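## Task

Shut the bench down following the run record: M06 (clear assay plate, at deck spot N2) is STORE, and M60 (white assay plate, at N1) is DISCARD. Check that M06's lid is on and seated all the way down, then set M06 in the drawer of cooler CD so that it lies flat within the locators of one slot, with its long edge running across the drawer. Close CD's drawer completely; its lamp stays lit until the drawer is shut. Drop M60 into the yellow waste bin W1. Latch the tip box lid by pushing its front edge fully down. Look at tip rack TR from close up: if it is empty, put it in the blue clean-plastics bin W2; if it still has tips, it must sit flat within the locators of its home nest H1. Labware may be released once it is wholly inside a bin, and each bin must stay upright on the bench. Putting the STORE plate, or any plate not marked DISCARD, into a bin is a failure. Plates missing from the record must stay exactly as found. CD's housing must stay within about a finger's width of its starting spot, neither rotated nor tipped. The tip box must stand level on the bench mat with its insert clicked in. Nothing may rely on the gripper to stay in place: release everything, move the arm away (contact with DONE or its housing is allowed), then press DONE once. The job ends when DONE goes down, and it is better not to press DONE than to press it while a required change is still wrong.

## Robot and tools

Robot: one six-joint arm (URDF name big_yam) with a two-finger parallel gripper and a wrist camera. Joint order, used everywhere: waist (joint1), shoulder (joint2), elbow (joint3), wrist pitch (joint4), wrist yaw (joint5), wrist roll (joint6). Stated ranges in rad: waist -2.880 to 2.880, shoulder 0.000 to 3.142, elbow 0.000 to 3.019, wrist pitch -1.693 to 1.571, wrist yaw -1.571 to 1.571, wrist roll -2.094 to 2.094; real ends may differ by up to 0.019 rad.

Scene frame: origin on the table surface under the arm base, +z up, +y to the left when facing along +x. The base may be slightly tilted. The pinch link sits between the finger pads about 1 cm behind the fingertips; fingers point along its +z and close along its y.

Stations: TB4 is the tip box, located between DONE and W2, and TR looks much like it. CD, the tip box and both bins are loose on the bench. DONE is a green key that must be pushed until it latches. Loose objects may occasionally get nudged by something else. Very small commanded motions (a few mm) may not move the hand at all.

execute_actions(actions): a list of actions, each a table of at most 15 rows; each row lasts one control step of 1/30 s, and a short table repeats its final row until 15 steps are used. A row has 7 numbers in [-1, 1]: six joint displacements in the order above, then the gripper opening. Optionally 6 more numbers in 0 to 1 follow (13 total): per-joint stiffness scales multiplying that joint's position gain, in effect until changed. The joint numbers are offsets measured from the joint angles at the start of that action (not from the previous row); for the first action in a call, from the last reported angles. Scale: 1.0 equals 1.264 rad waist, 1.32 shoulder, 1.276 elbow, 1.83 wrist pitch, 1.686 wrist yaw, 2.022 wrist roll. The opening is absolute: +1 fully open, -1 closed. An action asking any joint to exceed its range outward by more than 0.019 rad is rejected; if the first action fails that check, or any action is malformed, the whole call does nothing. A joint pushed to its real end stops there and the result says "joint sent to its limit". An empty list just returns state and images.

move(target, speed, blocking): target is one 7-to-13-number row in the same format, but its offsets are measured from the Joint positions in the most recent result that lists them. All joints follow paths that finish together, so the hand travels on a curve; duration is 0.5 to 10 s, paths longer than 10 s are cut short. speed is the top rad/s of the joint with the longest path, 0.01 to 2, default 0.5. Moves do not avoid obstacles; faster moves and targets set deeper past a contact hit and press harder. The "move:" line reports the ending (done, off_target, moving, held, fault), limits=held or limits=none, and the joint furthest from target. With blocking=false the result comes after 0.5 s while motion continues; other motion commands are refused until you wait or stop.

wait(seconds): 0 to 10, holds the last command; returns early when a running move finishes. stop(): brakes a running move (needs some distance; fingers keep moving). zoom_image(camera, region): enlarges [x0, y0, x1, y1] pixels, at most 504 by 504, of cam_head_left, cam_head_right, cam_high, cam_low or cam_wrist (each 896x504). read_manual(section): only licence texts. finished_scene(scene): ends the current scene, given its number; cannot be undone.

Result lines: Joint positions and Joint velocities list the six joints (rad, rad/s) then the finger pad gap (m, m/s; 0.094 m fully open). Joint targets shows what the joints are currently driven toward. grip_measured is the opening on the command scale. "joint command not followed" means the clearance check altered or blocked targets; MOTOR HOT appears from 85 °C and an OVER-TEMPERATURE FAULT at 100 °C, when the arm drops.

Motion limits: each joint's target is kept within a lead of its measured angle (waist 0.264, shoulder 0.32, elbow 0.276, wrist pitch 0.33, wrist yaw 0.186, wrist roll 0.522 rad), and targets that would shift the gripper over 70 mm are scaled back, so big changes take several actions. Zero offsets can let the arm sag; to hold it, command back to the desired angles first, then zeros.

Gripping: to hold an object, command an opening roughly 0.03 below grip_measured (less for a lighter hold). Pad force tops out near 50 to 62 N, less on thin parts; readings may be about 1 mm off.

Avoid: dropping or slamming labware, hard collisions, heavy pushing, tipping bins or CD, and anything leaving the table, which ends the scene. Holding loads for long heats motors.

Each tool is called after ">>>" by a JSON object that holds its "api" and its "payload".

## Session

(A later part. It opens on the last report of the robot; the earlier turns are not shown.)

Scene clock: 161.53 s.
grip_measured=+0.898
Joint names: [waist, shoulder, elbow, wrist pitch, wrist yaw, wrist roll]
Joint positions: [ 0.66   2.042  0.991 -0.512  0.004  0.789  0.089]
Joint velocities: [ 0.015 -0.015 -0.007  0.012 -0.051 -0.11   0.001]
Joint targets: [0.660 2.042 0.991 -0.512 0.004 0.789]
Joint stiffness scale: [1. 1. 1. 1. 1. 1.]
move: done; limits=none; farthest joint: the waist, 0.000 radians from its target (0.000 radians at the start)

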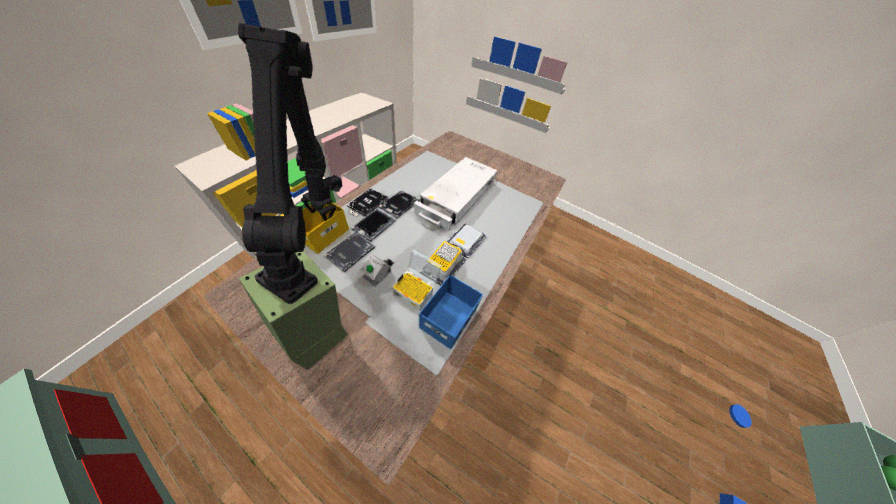

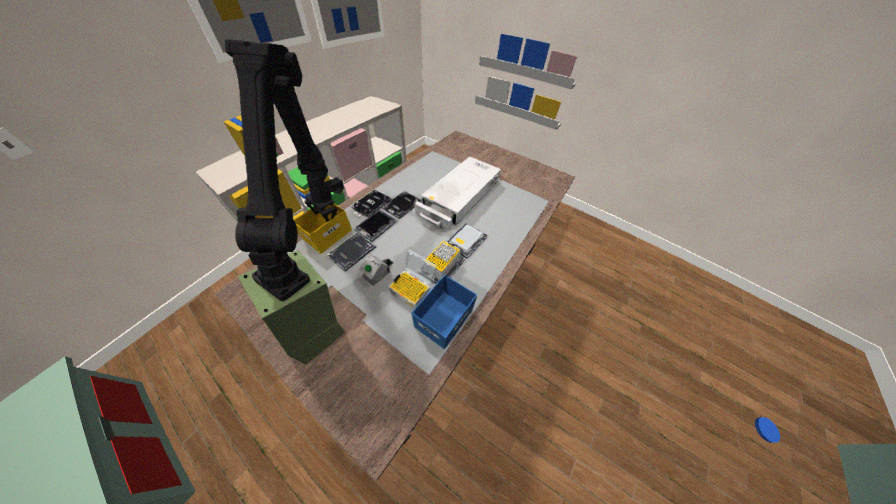

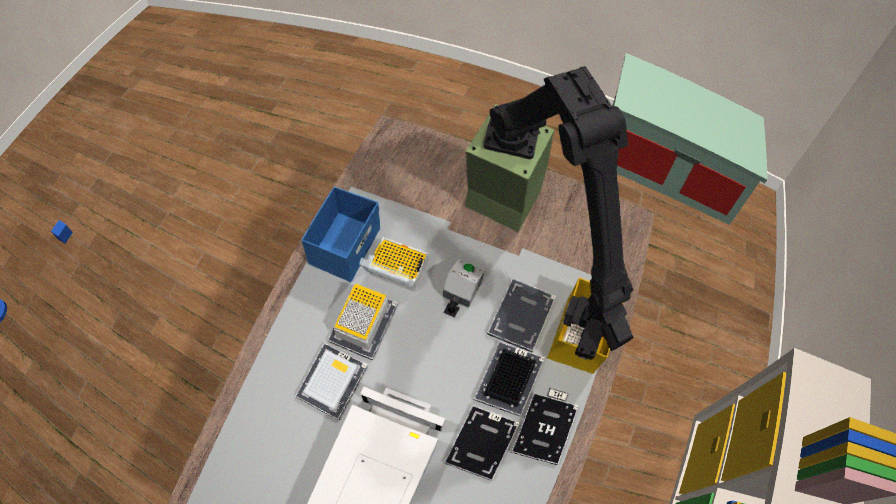

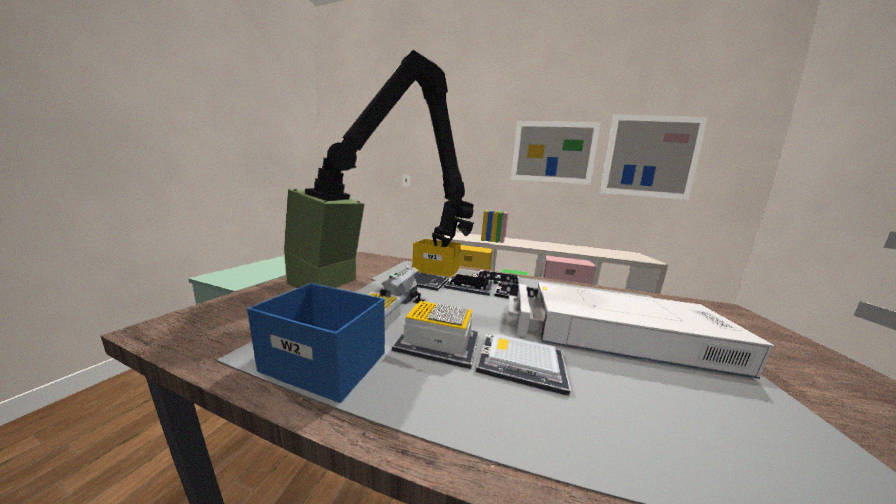

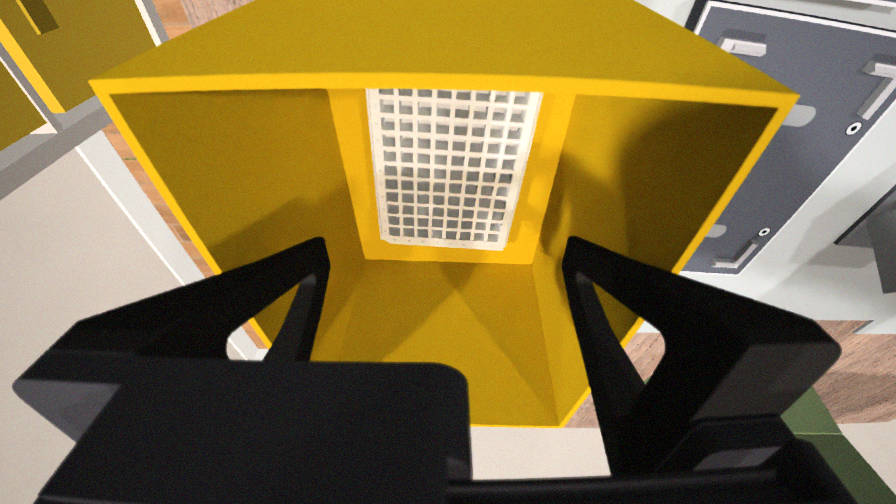

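>>> {"api": "move", "payload": {"target": [0,-0.16,0.01,-0.11,0,0,0.9], "speed": 0.3}}

>>> {"api": "move", "payload": {"target": [-0.73,-0.25,0.02,0.25,0,-0.398,1], "speed": 0.6}}

Scene clock: 167.87 s.
grip_measured=+0.898
Joint names: [waist, shoulder, elbow, wrist pitch, wrist yaw, wrist roll]
Joint positions: [ 0.66   1.829  0.991 -0.697  0.004  0.789  0.089]
Joint velocities: [ 0.005 -0.005  0.007 -0.007  0.11  -0.066 -0.001]
Joint targets: [0.660 1.830 1.003 -0.713 0.004 0.789]
Joint stiffness scale: [1. 1. 1. 1. 1. 1.]
move: done; limits=none; farthest joint: the wrist pitch, 0.016 radians from its target (0.202 radians at the start)

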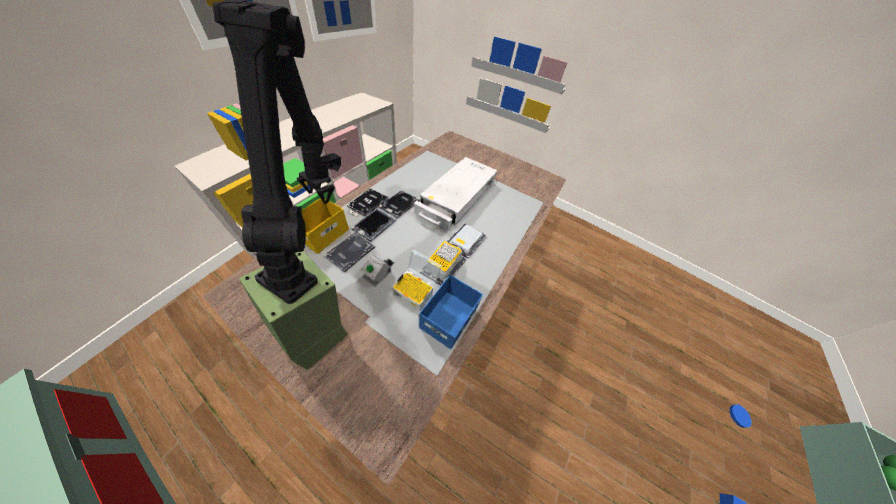

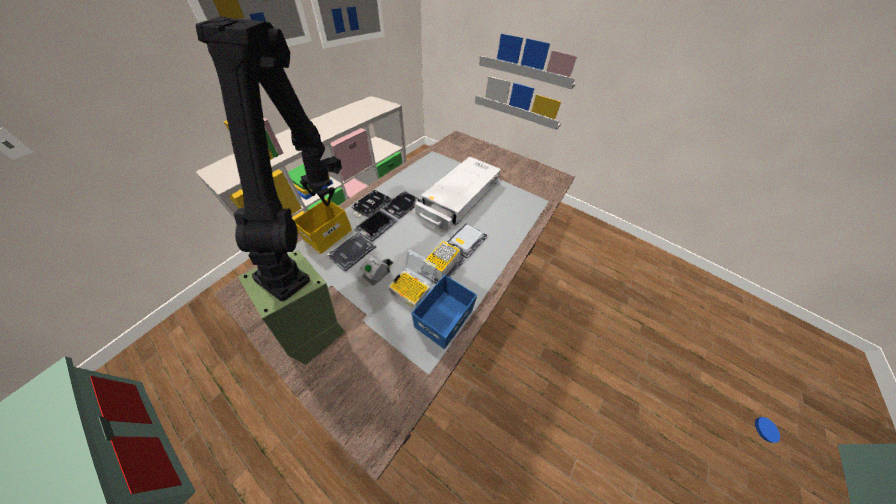

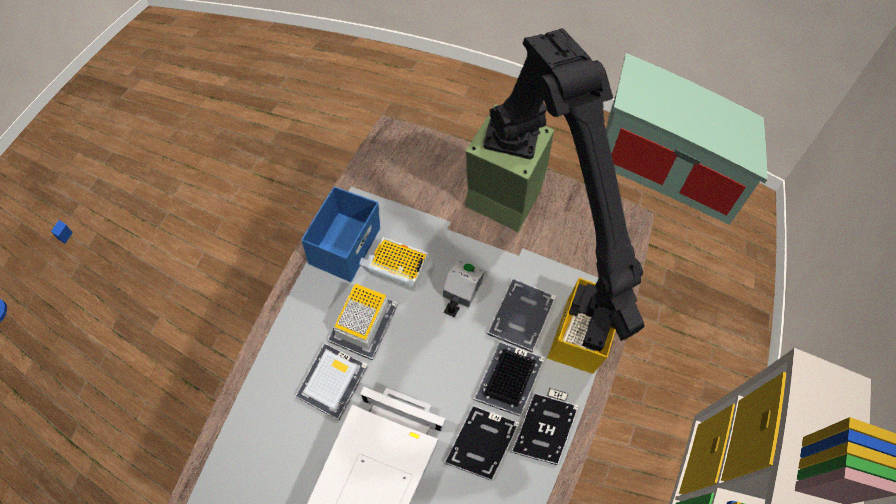

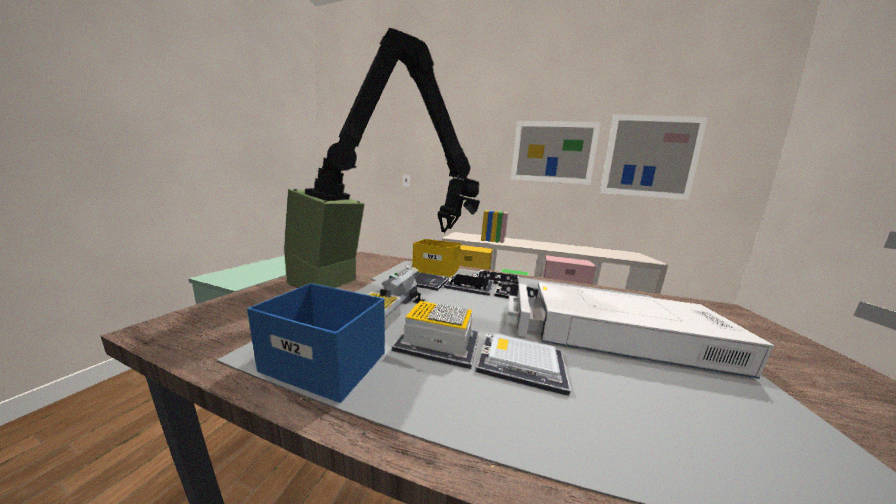

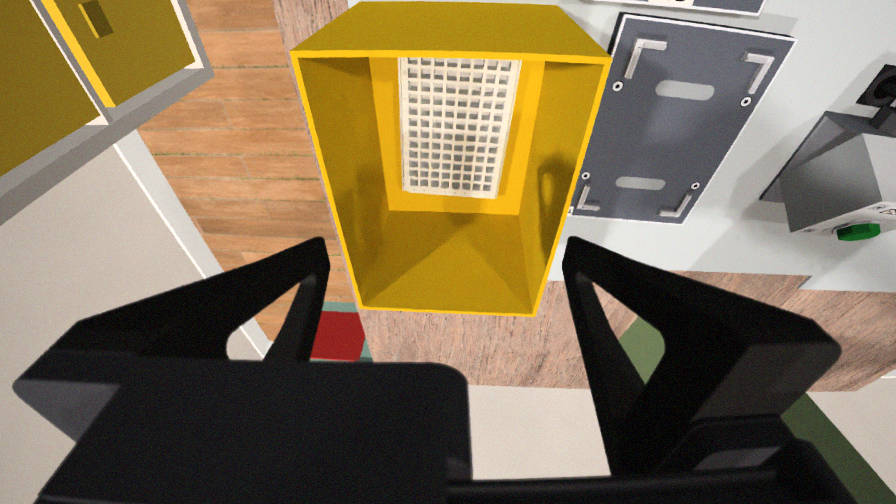

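Scene clock: 170.20 s.
grip_measured=+1.000
Joint names: [waist, shoulder, elbow, wrist pitch, wrist yaw, wrist roll]
Joint positions: [-0.272  1.498  0.991 -0.26   0.004 -0.     0.094]
Joint velocities: [-0.005  0.015  0.002  0.002  0.022  0.051  0.   ]
Joint targets: [-0.262 1.499 1.016 -0.239 0.004 -0.015]
Joint stiffness scale: [1. 1. 1. 1. 1. 1.]
move: off_target; limits=none; farthest joint: the elbow, 0.026 radians from its target (0.026 radians at the start)

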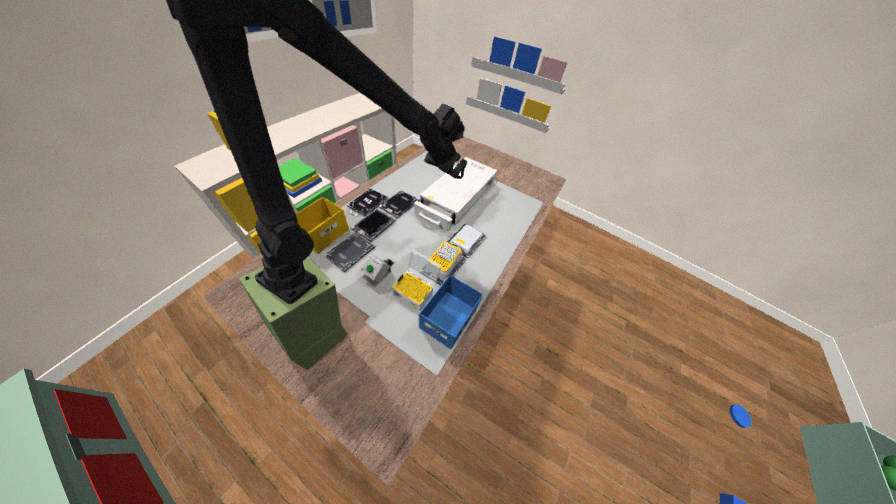

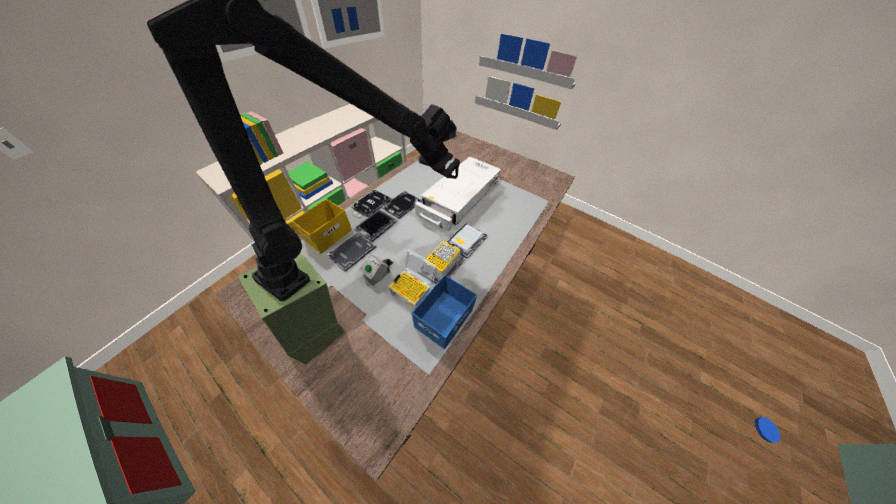

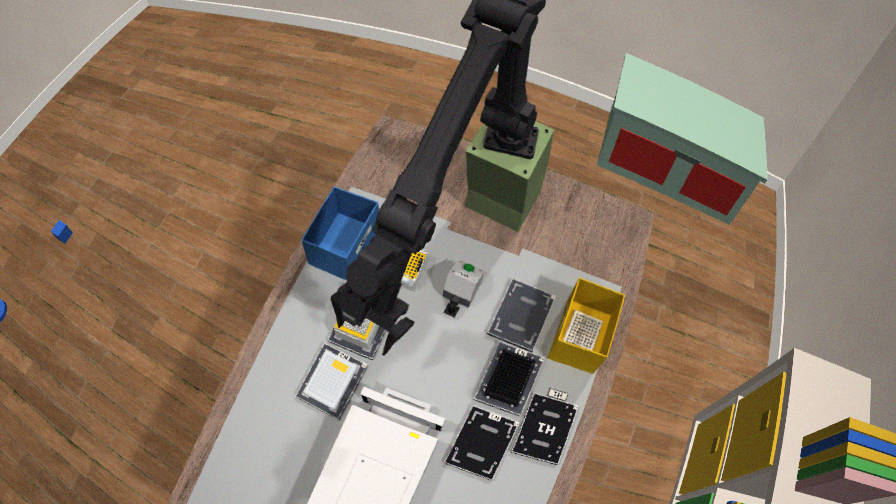

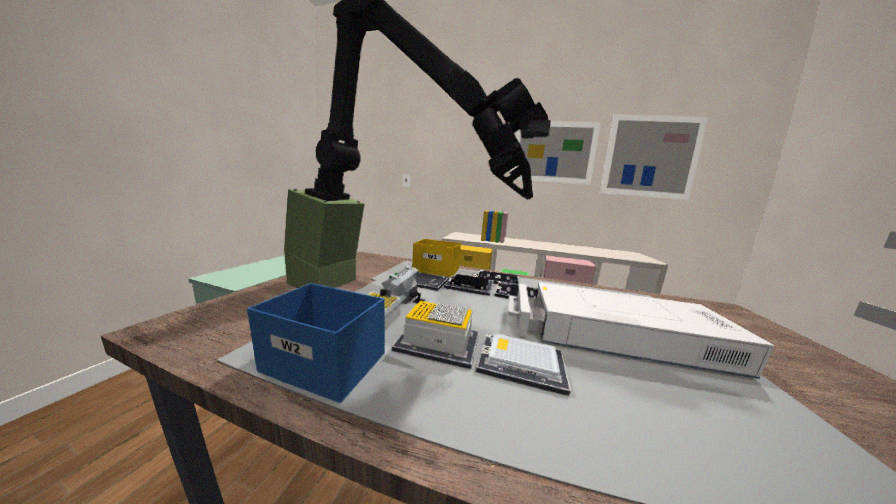

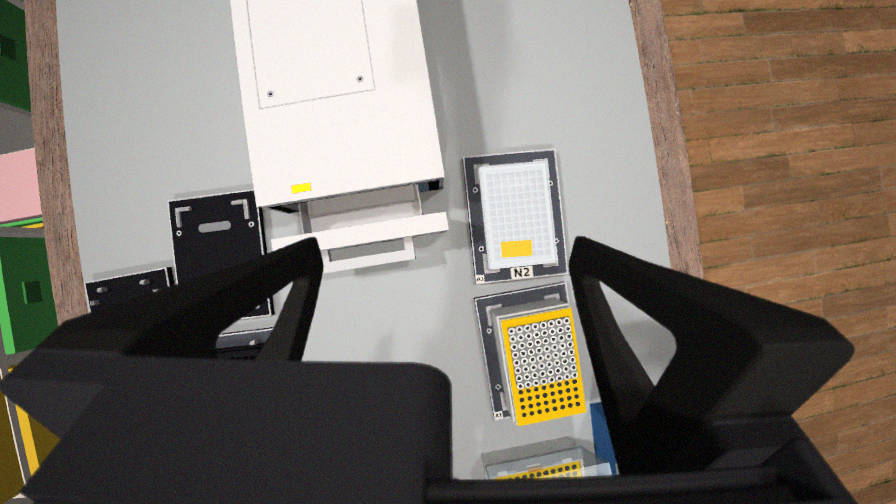

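>>> {"api": "move", "payload": {"target": [-0.21,0.34,0.065,-0.155,-0.065,-0.185,1], "speed": 0.4}}

Scene clock: 188.47 s.
grip_measured=+1.000
Joint names: [waist, shoulder, elbow, wrist pitch, wrist yaw, wrist roll]
Joint positions: [-0.537  1.937  1.049 -0.53  -0.103 -0.359  0.094]
Joint velocities: [-0.005 -0.015 -0.002  0.002 -0.066 -0.007  0.   ]
Joint targets: [-0.538 1.946 1.074 -0.544 -0.106 -0.374]
Joint stiffness scale: [1. 1. 1. 1. 1. 1.]
move: off_target; limits=none; farthest joint: the elbow, 0.025 radians from its target (0.083 radians at the start)

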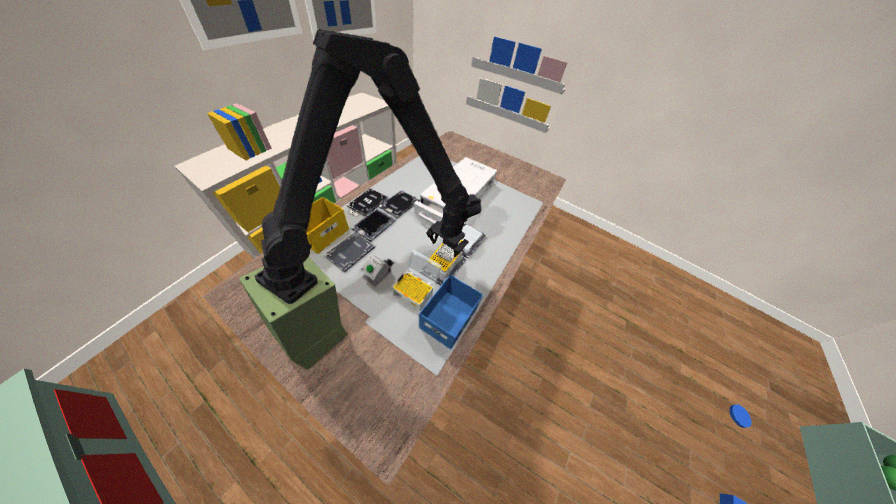

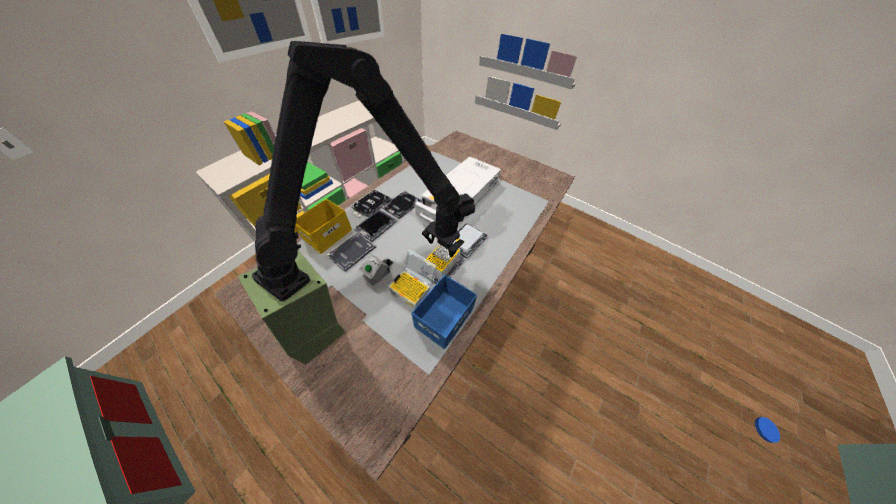

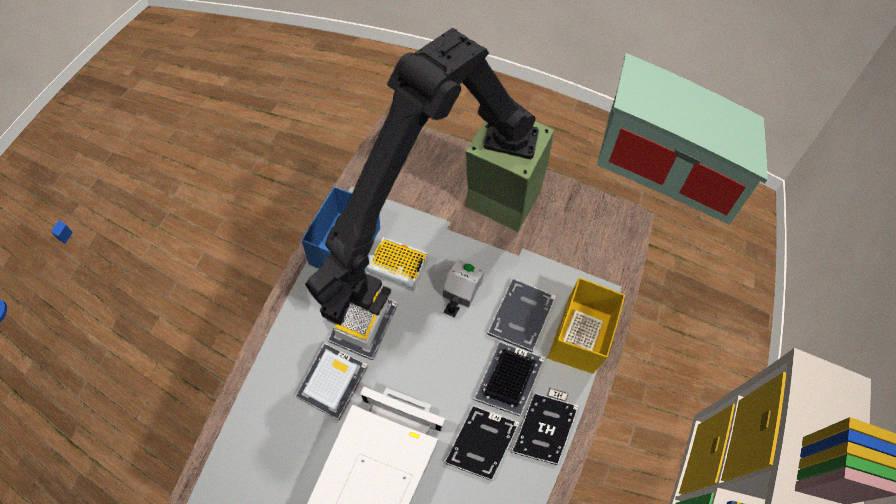

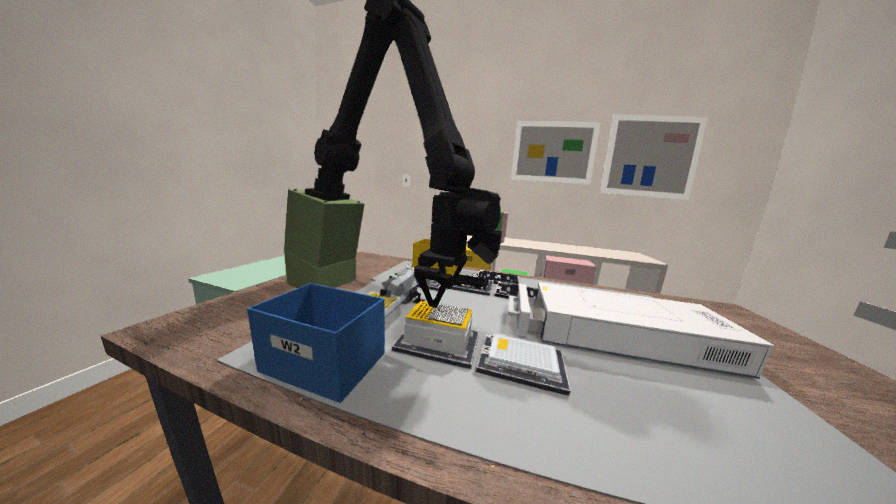

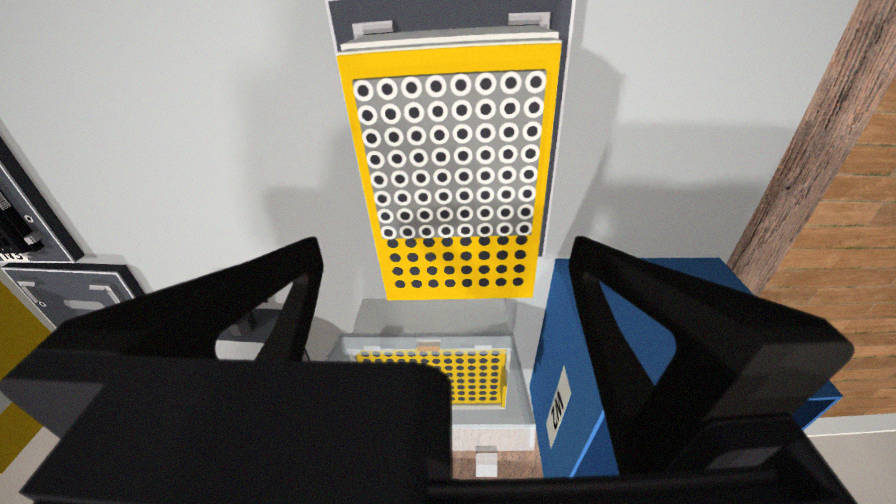

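>>> {"api": "move", "payload": {"target": [0.016,0.089,0.05,0.047,0,-0.028,1], "speed": 0.1}}

Scene clock: 196.23 s.
grip_measured=+1.000
Joint names: [waist, shoulder, elbow, wrist pitch, wrist yaw, wrist roll]
Joint positions: [-0.529  2.03   1.089 -0.461 -0.103 -0.4    0.094]
Joint velocities: [-0.015 -0.005 -0.002 -0.007 -0.007 -0.037  0.   ]
Joint targets: [-0.517 2.055 1.113 -0.444 -0.103 -0.416]
Joint stiffness scale: [1. 1. 1. 1. 1. 1.]
move: off_target; limits=none; farthest joint: the shoulder, 0.024 radians from its target (0.117 radians at the start)

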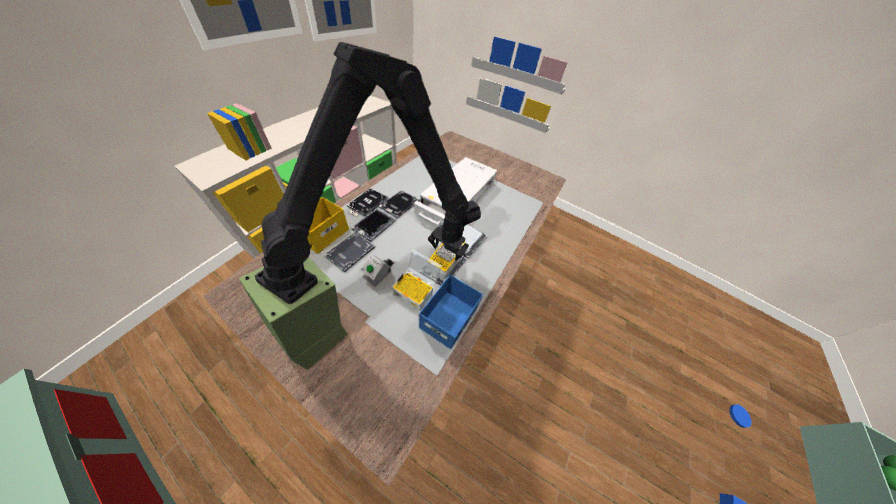

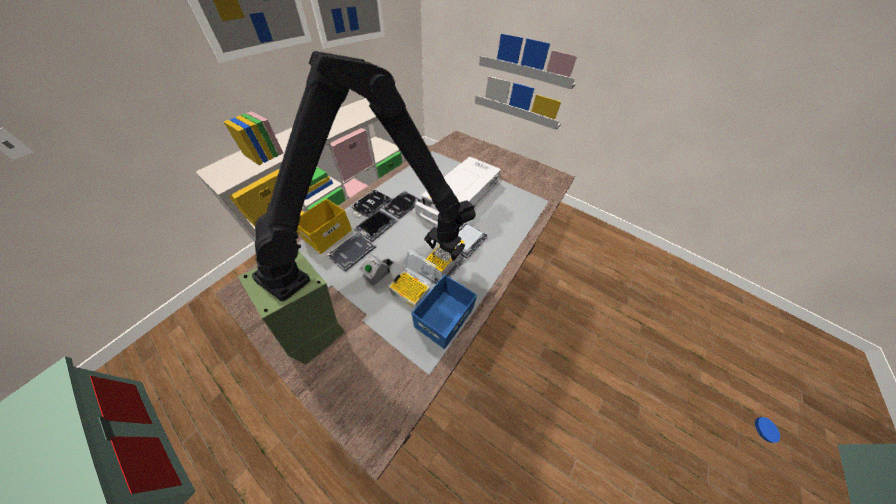

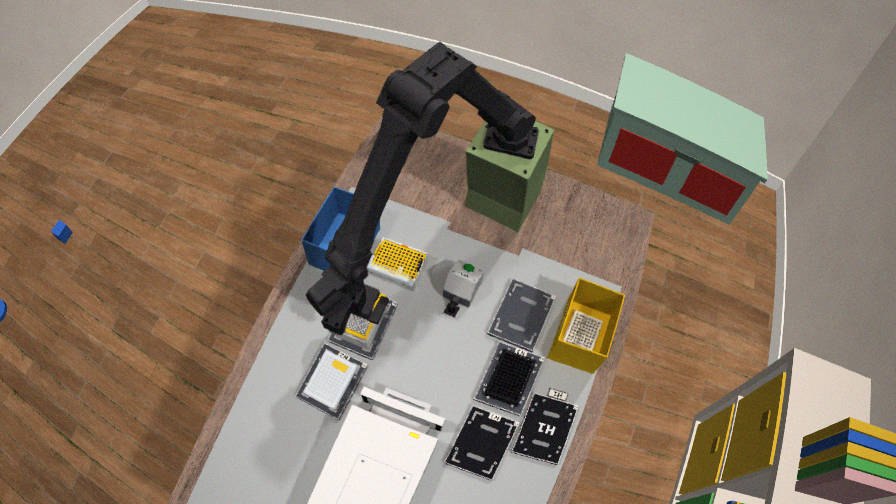

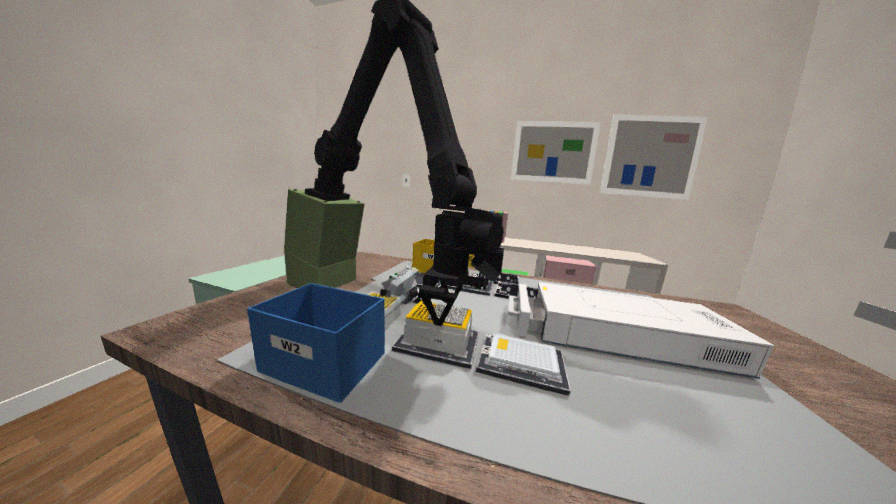

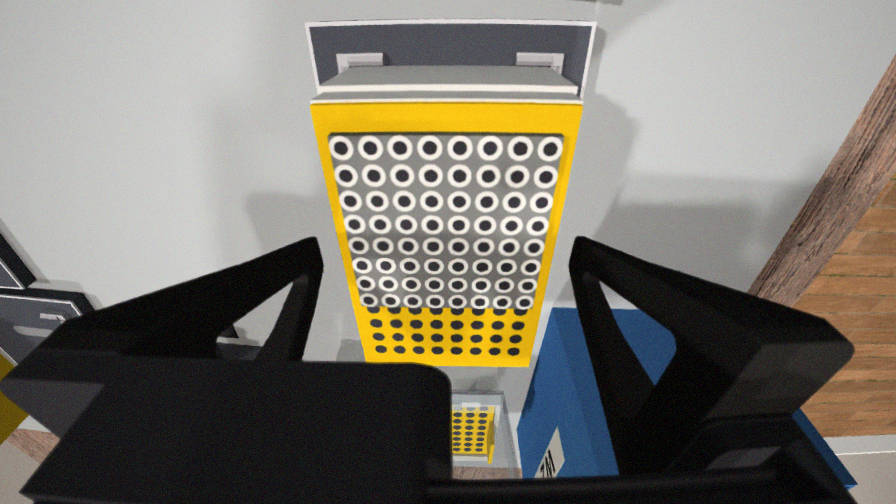

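>>> {"api": "move", "payload": {"target": [0.009,0.073,0.023,0.043,0,-0.007,1], "speed": 0.06}}

Scene clock: 211.10 s.
grip_measured=+1.000
Joint names: [waist, shoulder, elbow, wrist pitch, wrist yaw, wrist roll]
Joint positions: [-0.529  2.1    1.096 -0.4   -0.103 -0.401  0.094]
Joint velocities: [-0.005 -0.024  0.012 -0.002 -0.022  0.051  0.   ]
Joint targets: [-0.518 2.126 1.118 -0.382 -0.103 -0.415]
Joint stiffness scale: [1. 1. 1. 1. 1. 1.]
move: off_target; limits=none; farthest joint: the shoulder, 0.027 radians from its target (0.096 radians at the start)

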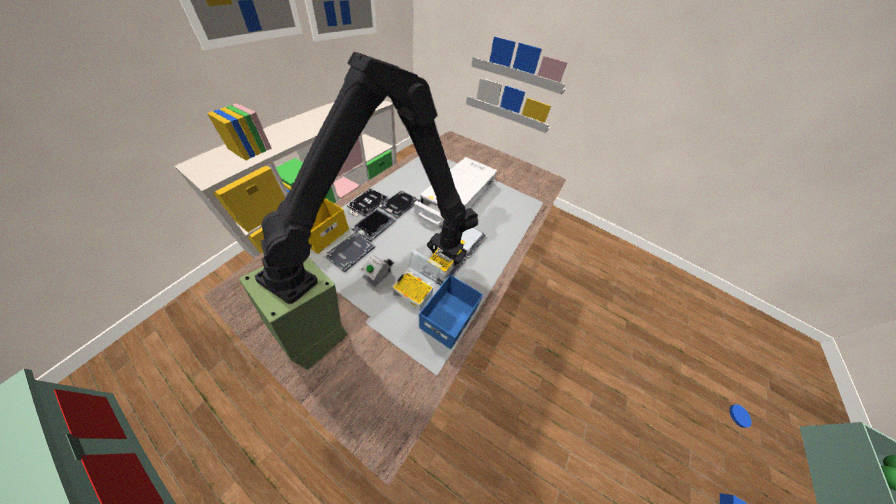

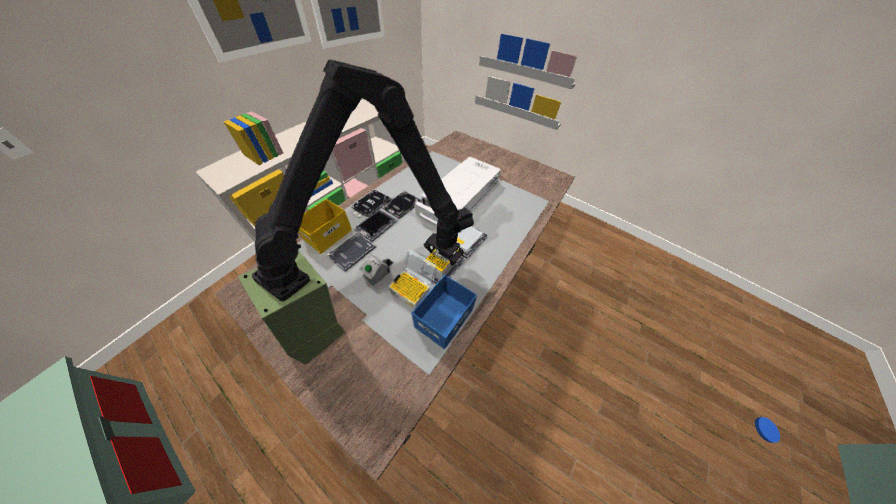

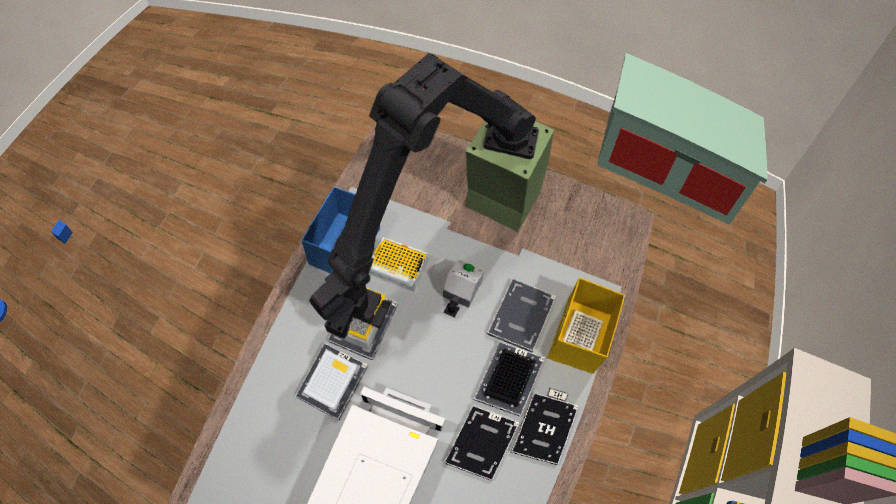

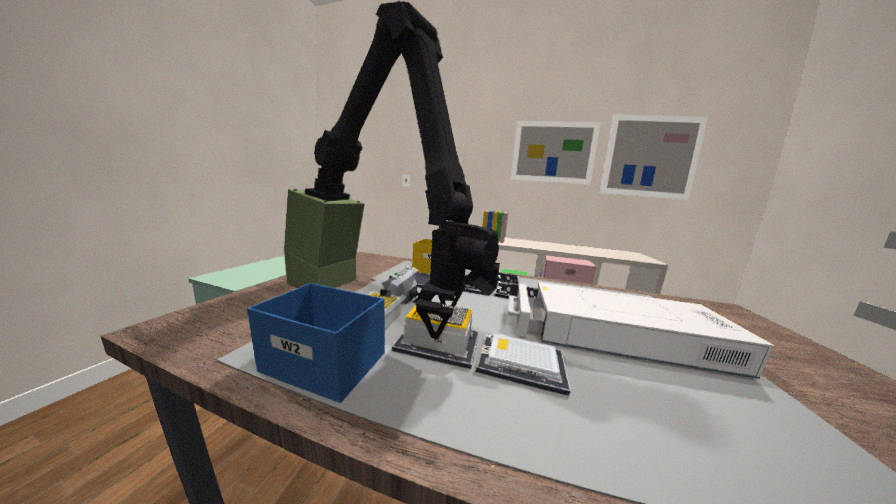

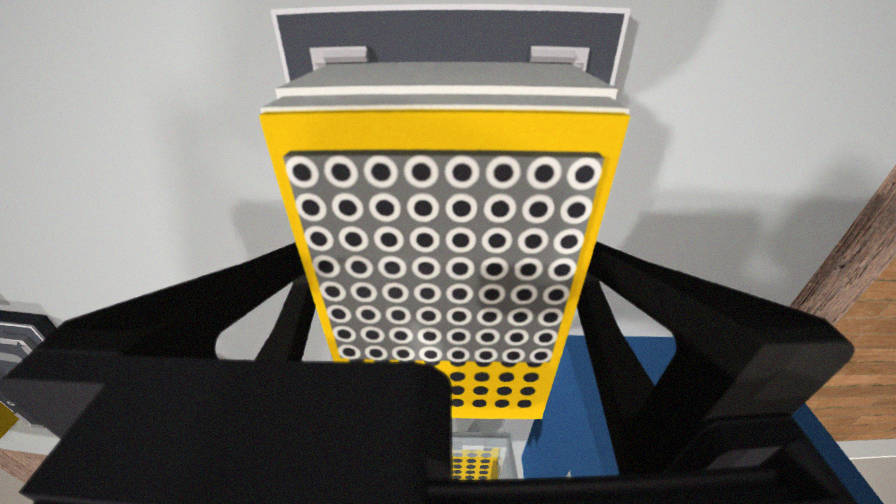

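>>> {"api": "move", "payload": {"target": [0,0,0.015,0,0,0,0.74], "speed": 0.05}}

Scene clock: 213.47 s.
grip_measured=+0.790
Joint names: [waist, shoulder, elbow, wrist pitch, wrist yaw, wrist roll]
Joint positions: [-0.529  2.1    1.096 -0.4   -0.103 -0.401  0.084]
Joint velocities: [ 0.005 -0.005  0.002 -0.002  0.022  0.037 -0.001]
Joint targets: [-0.529 2.100 1.115 -0.400 -0.103 -0.401]
Joint stiffness scale: [1. 1. 1. 1. 1. 1.]
move: done; limits=none; farthest joint: the elbow, 0.019 radians from its target (0.019 radians at the start)

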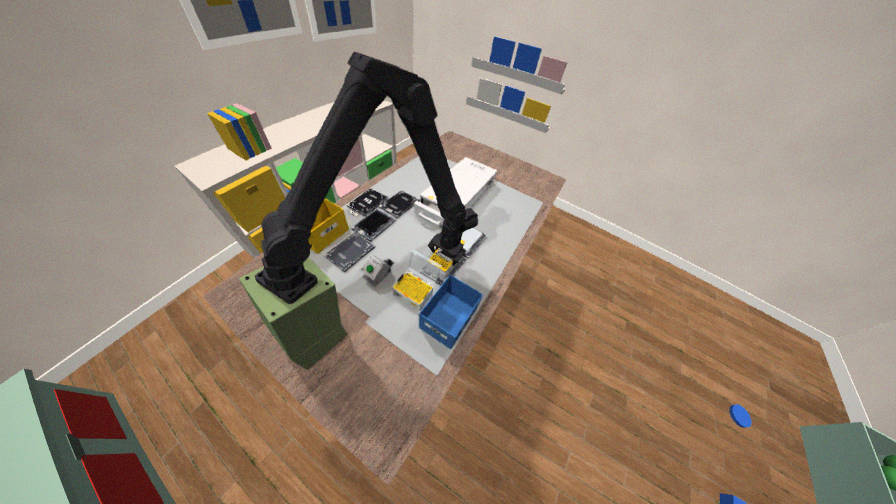

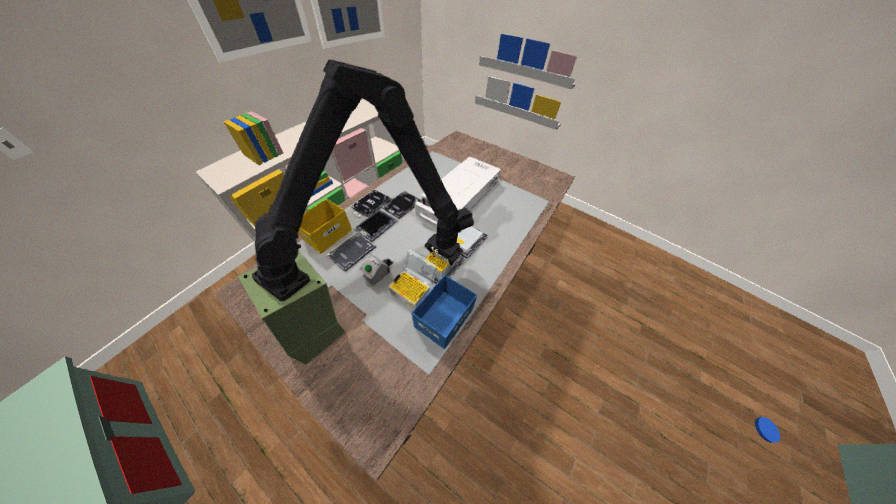

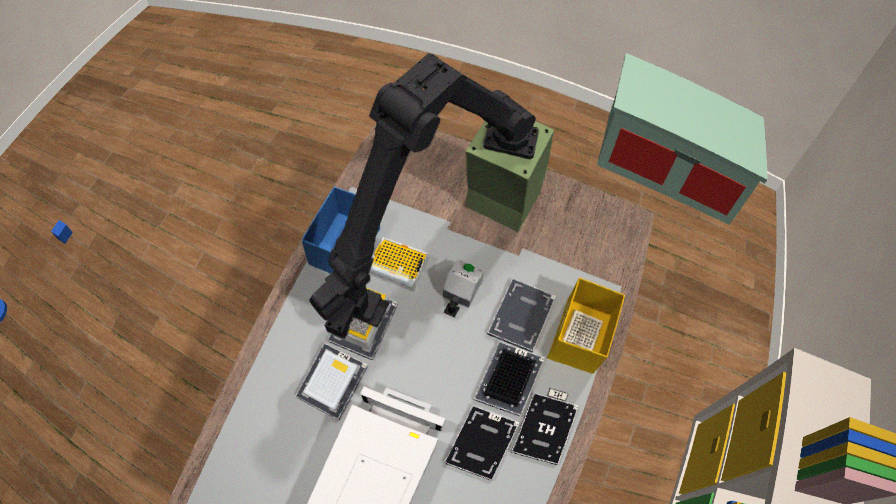

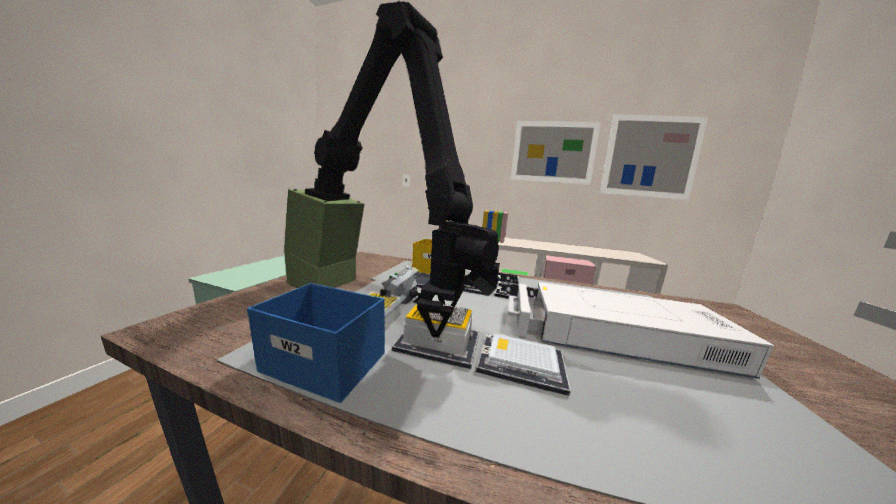

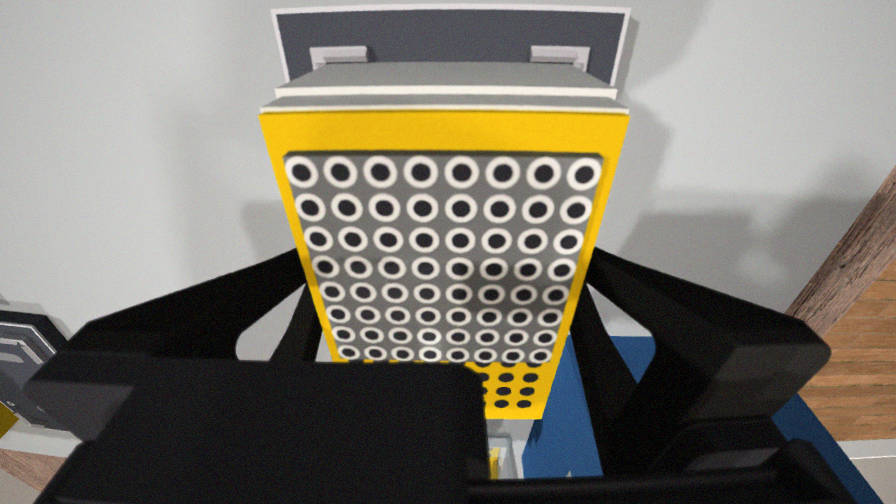

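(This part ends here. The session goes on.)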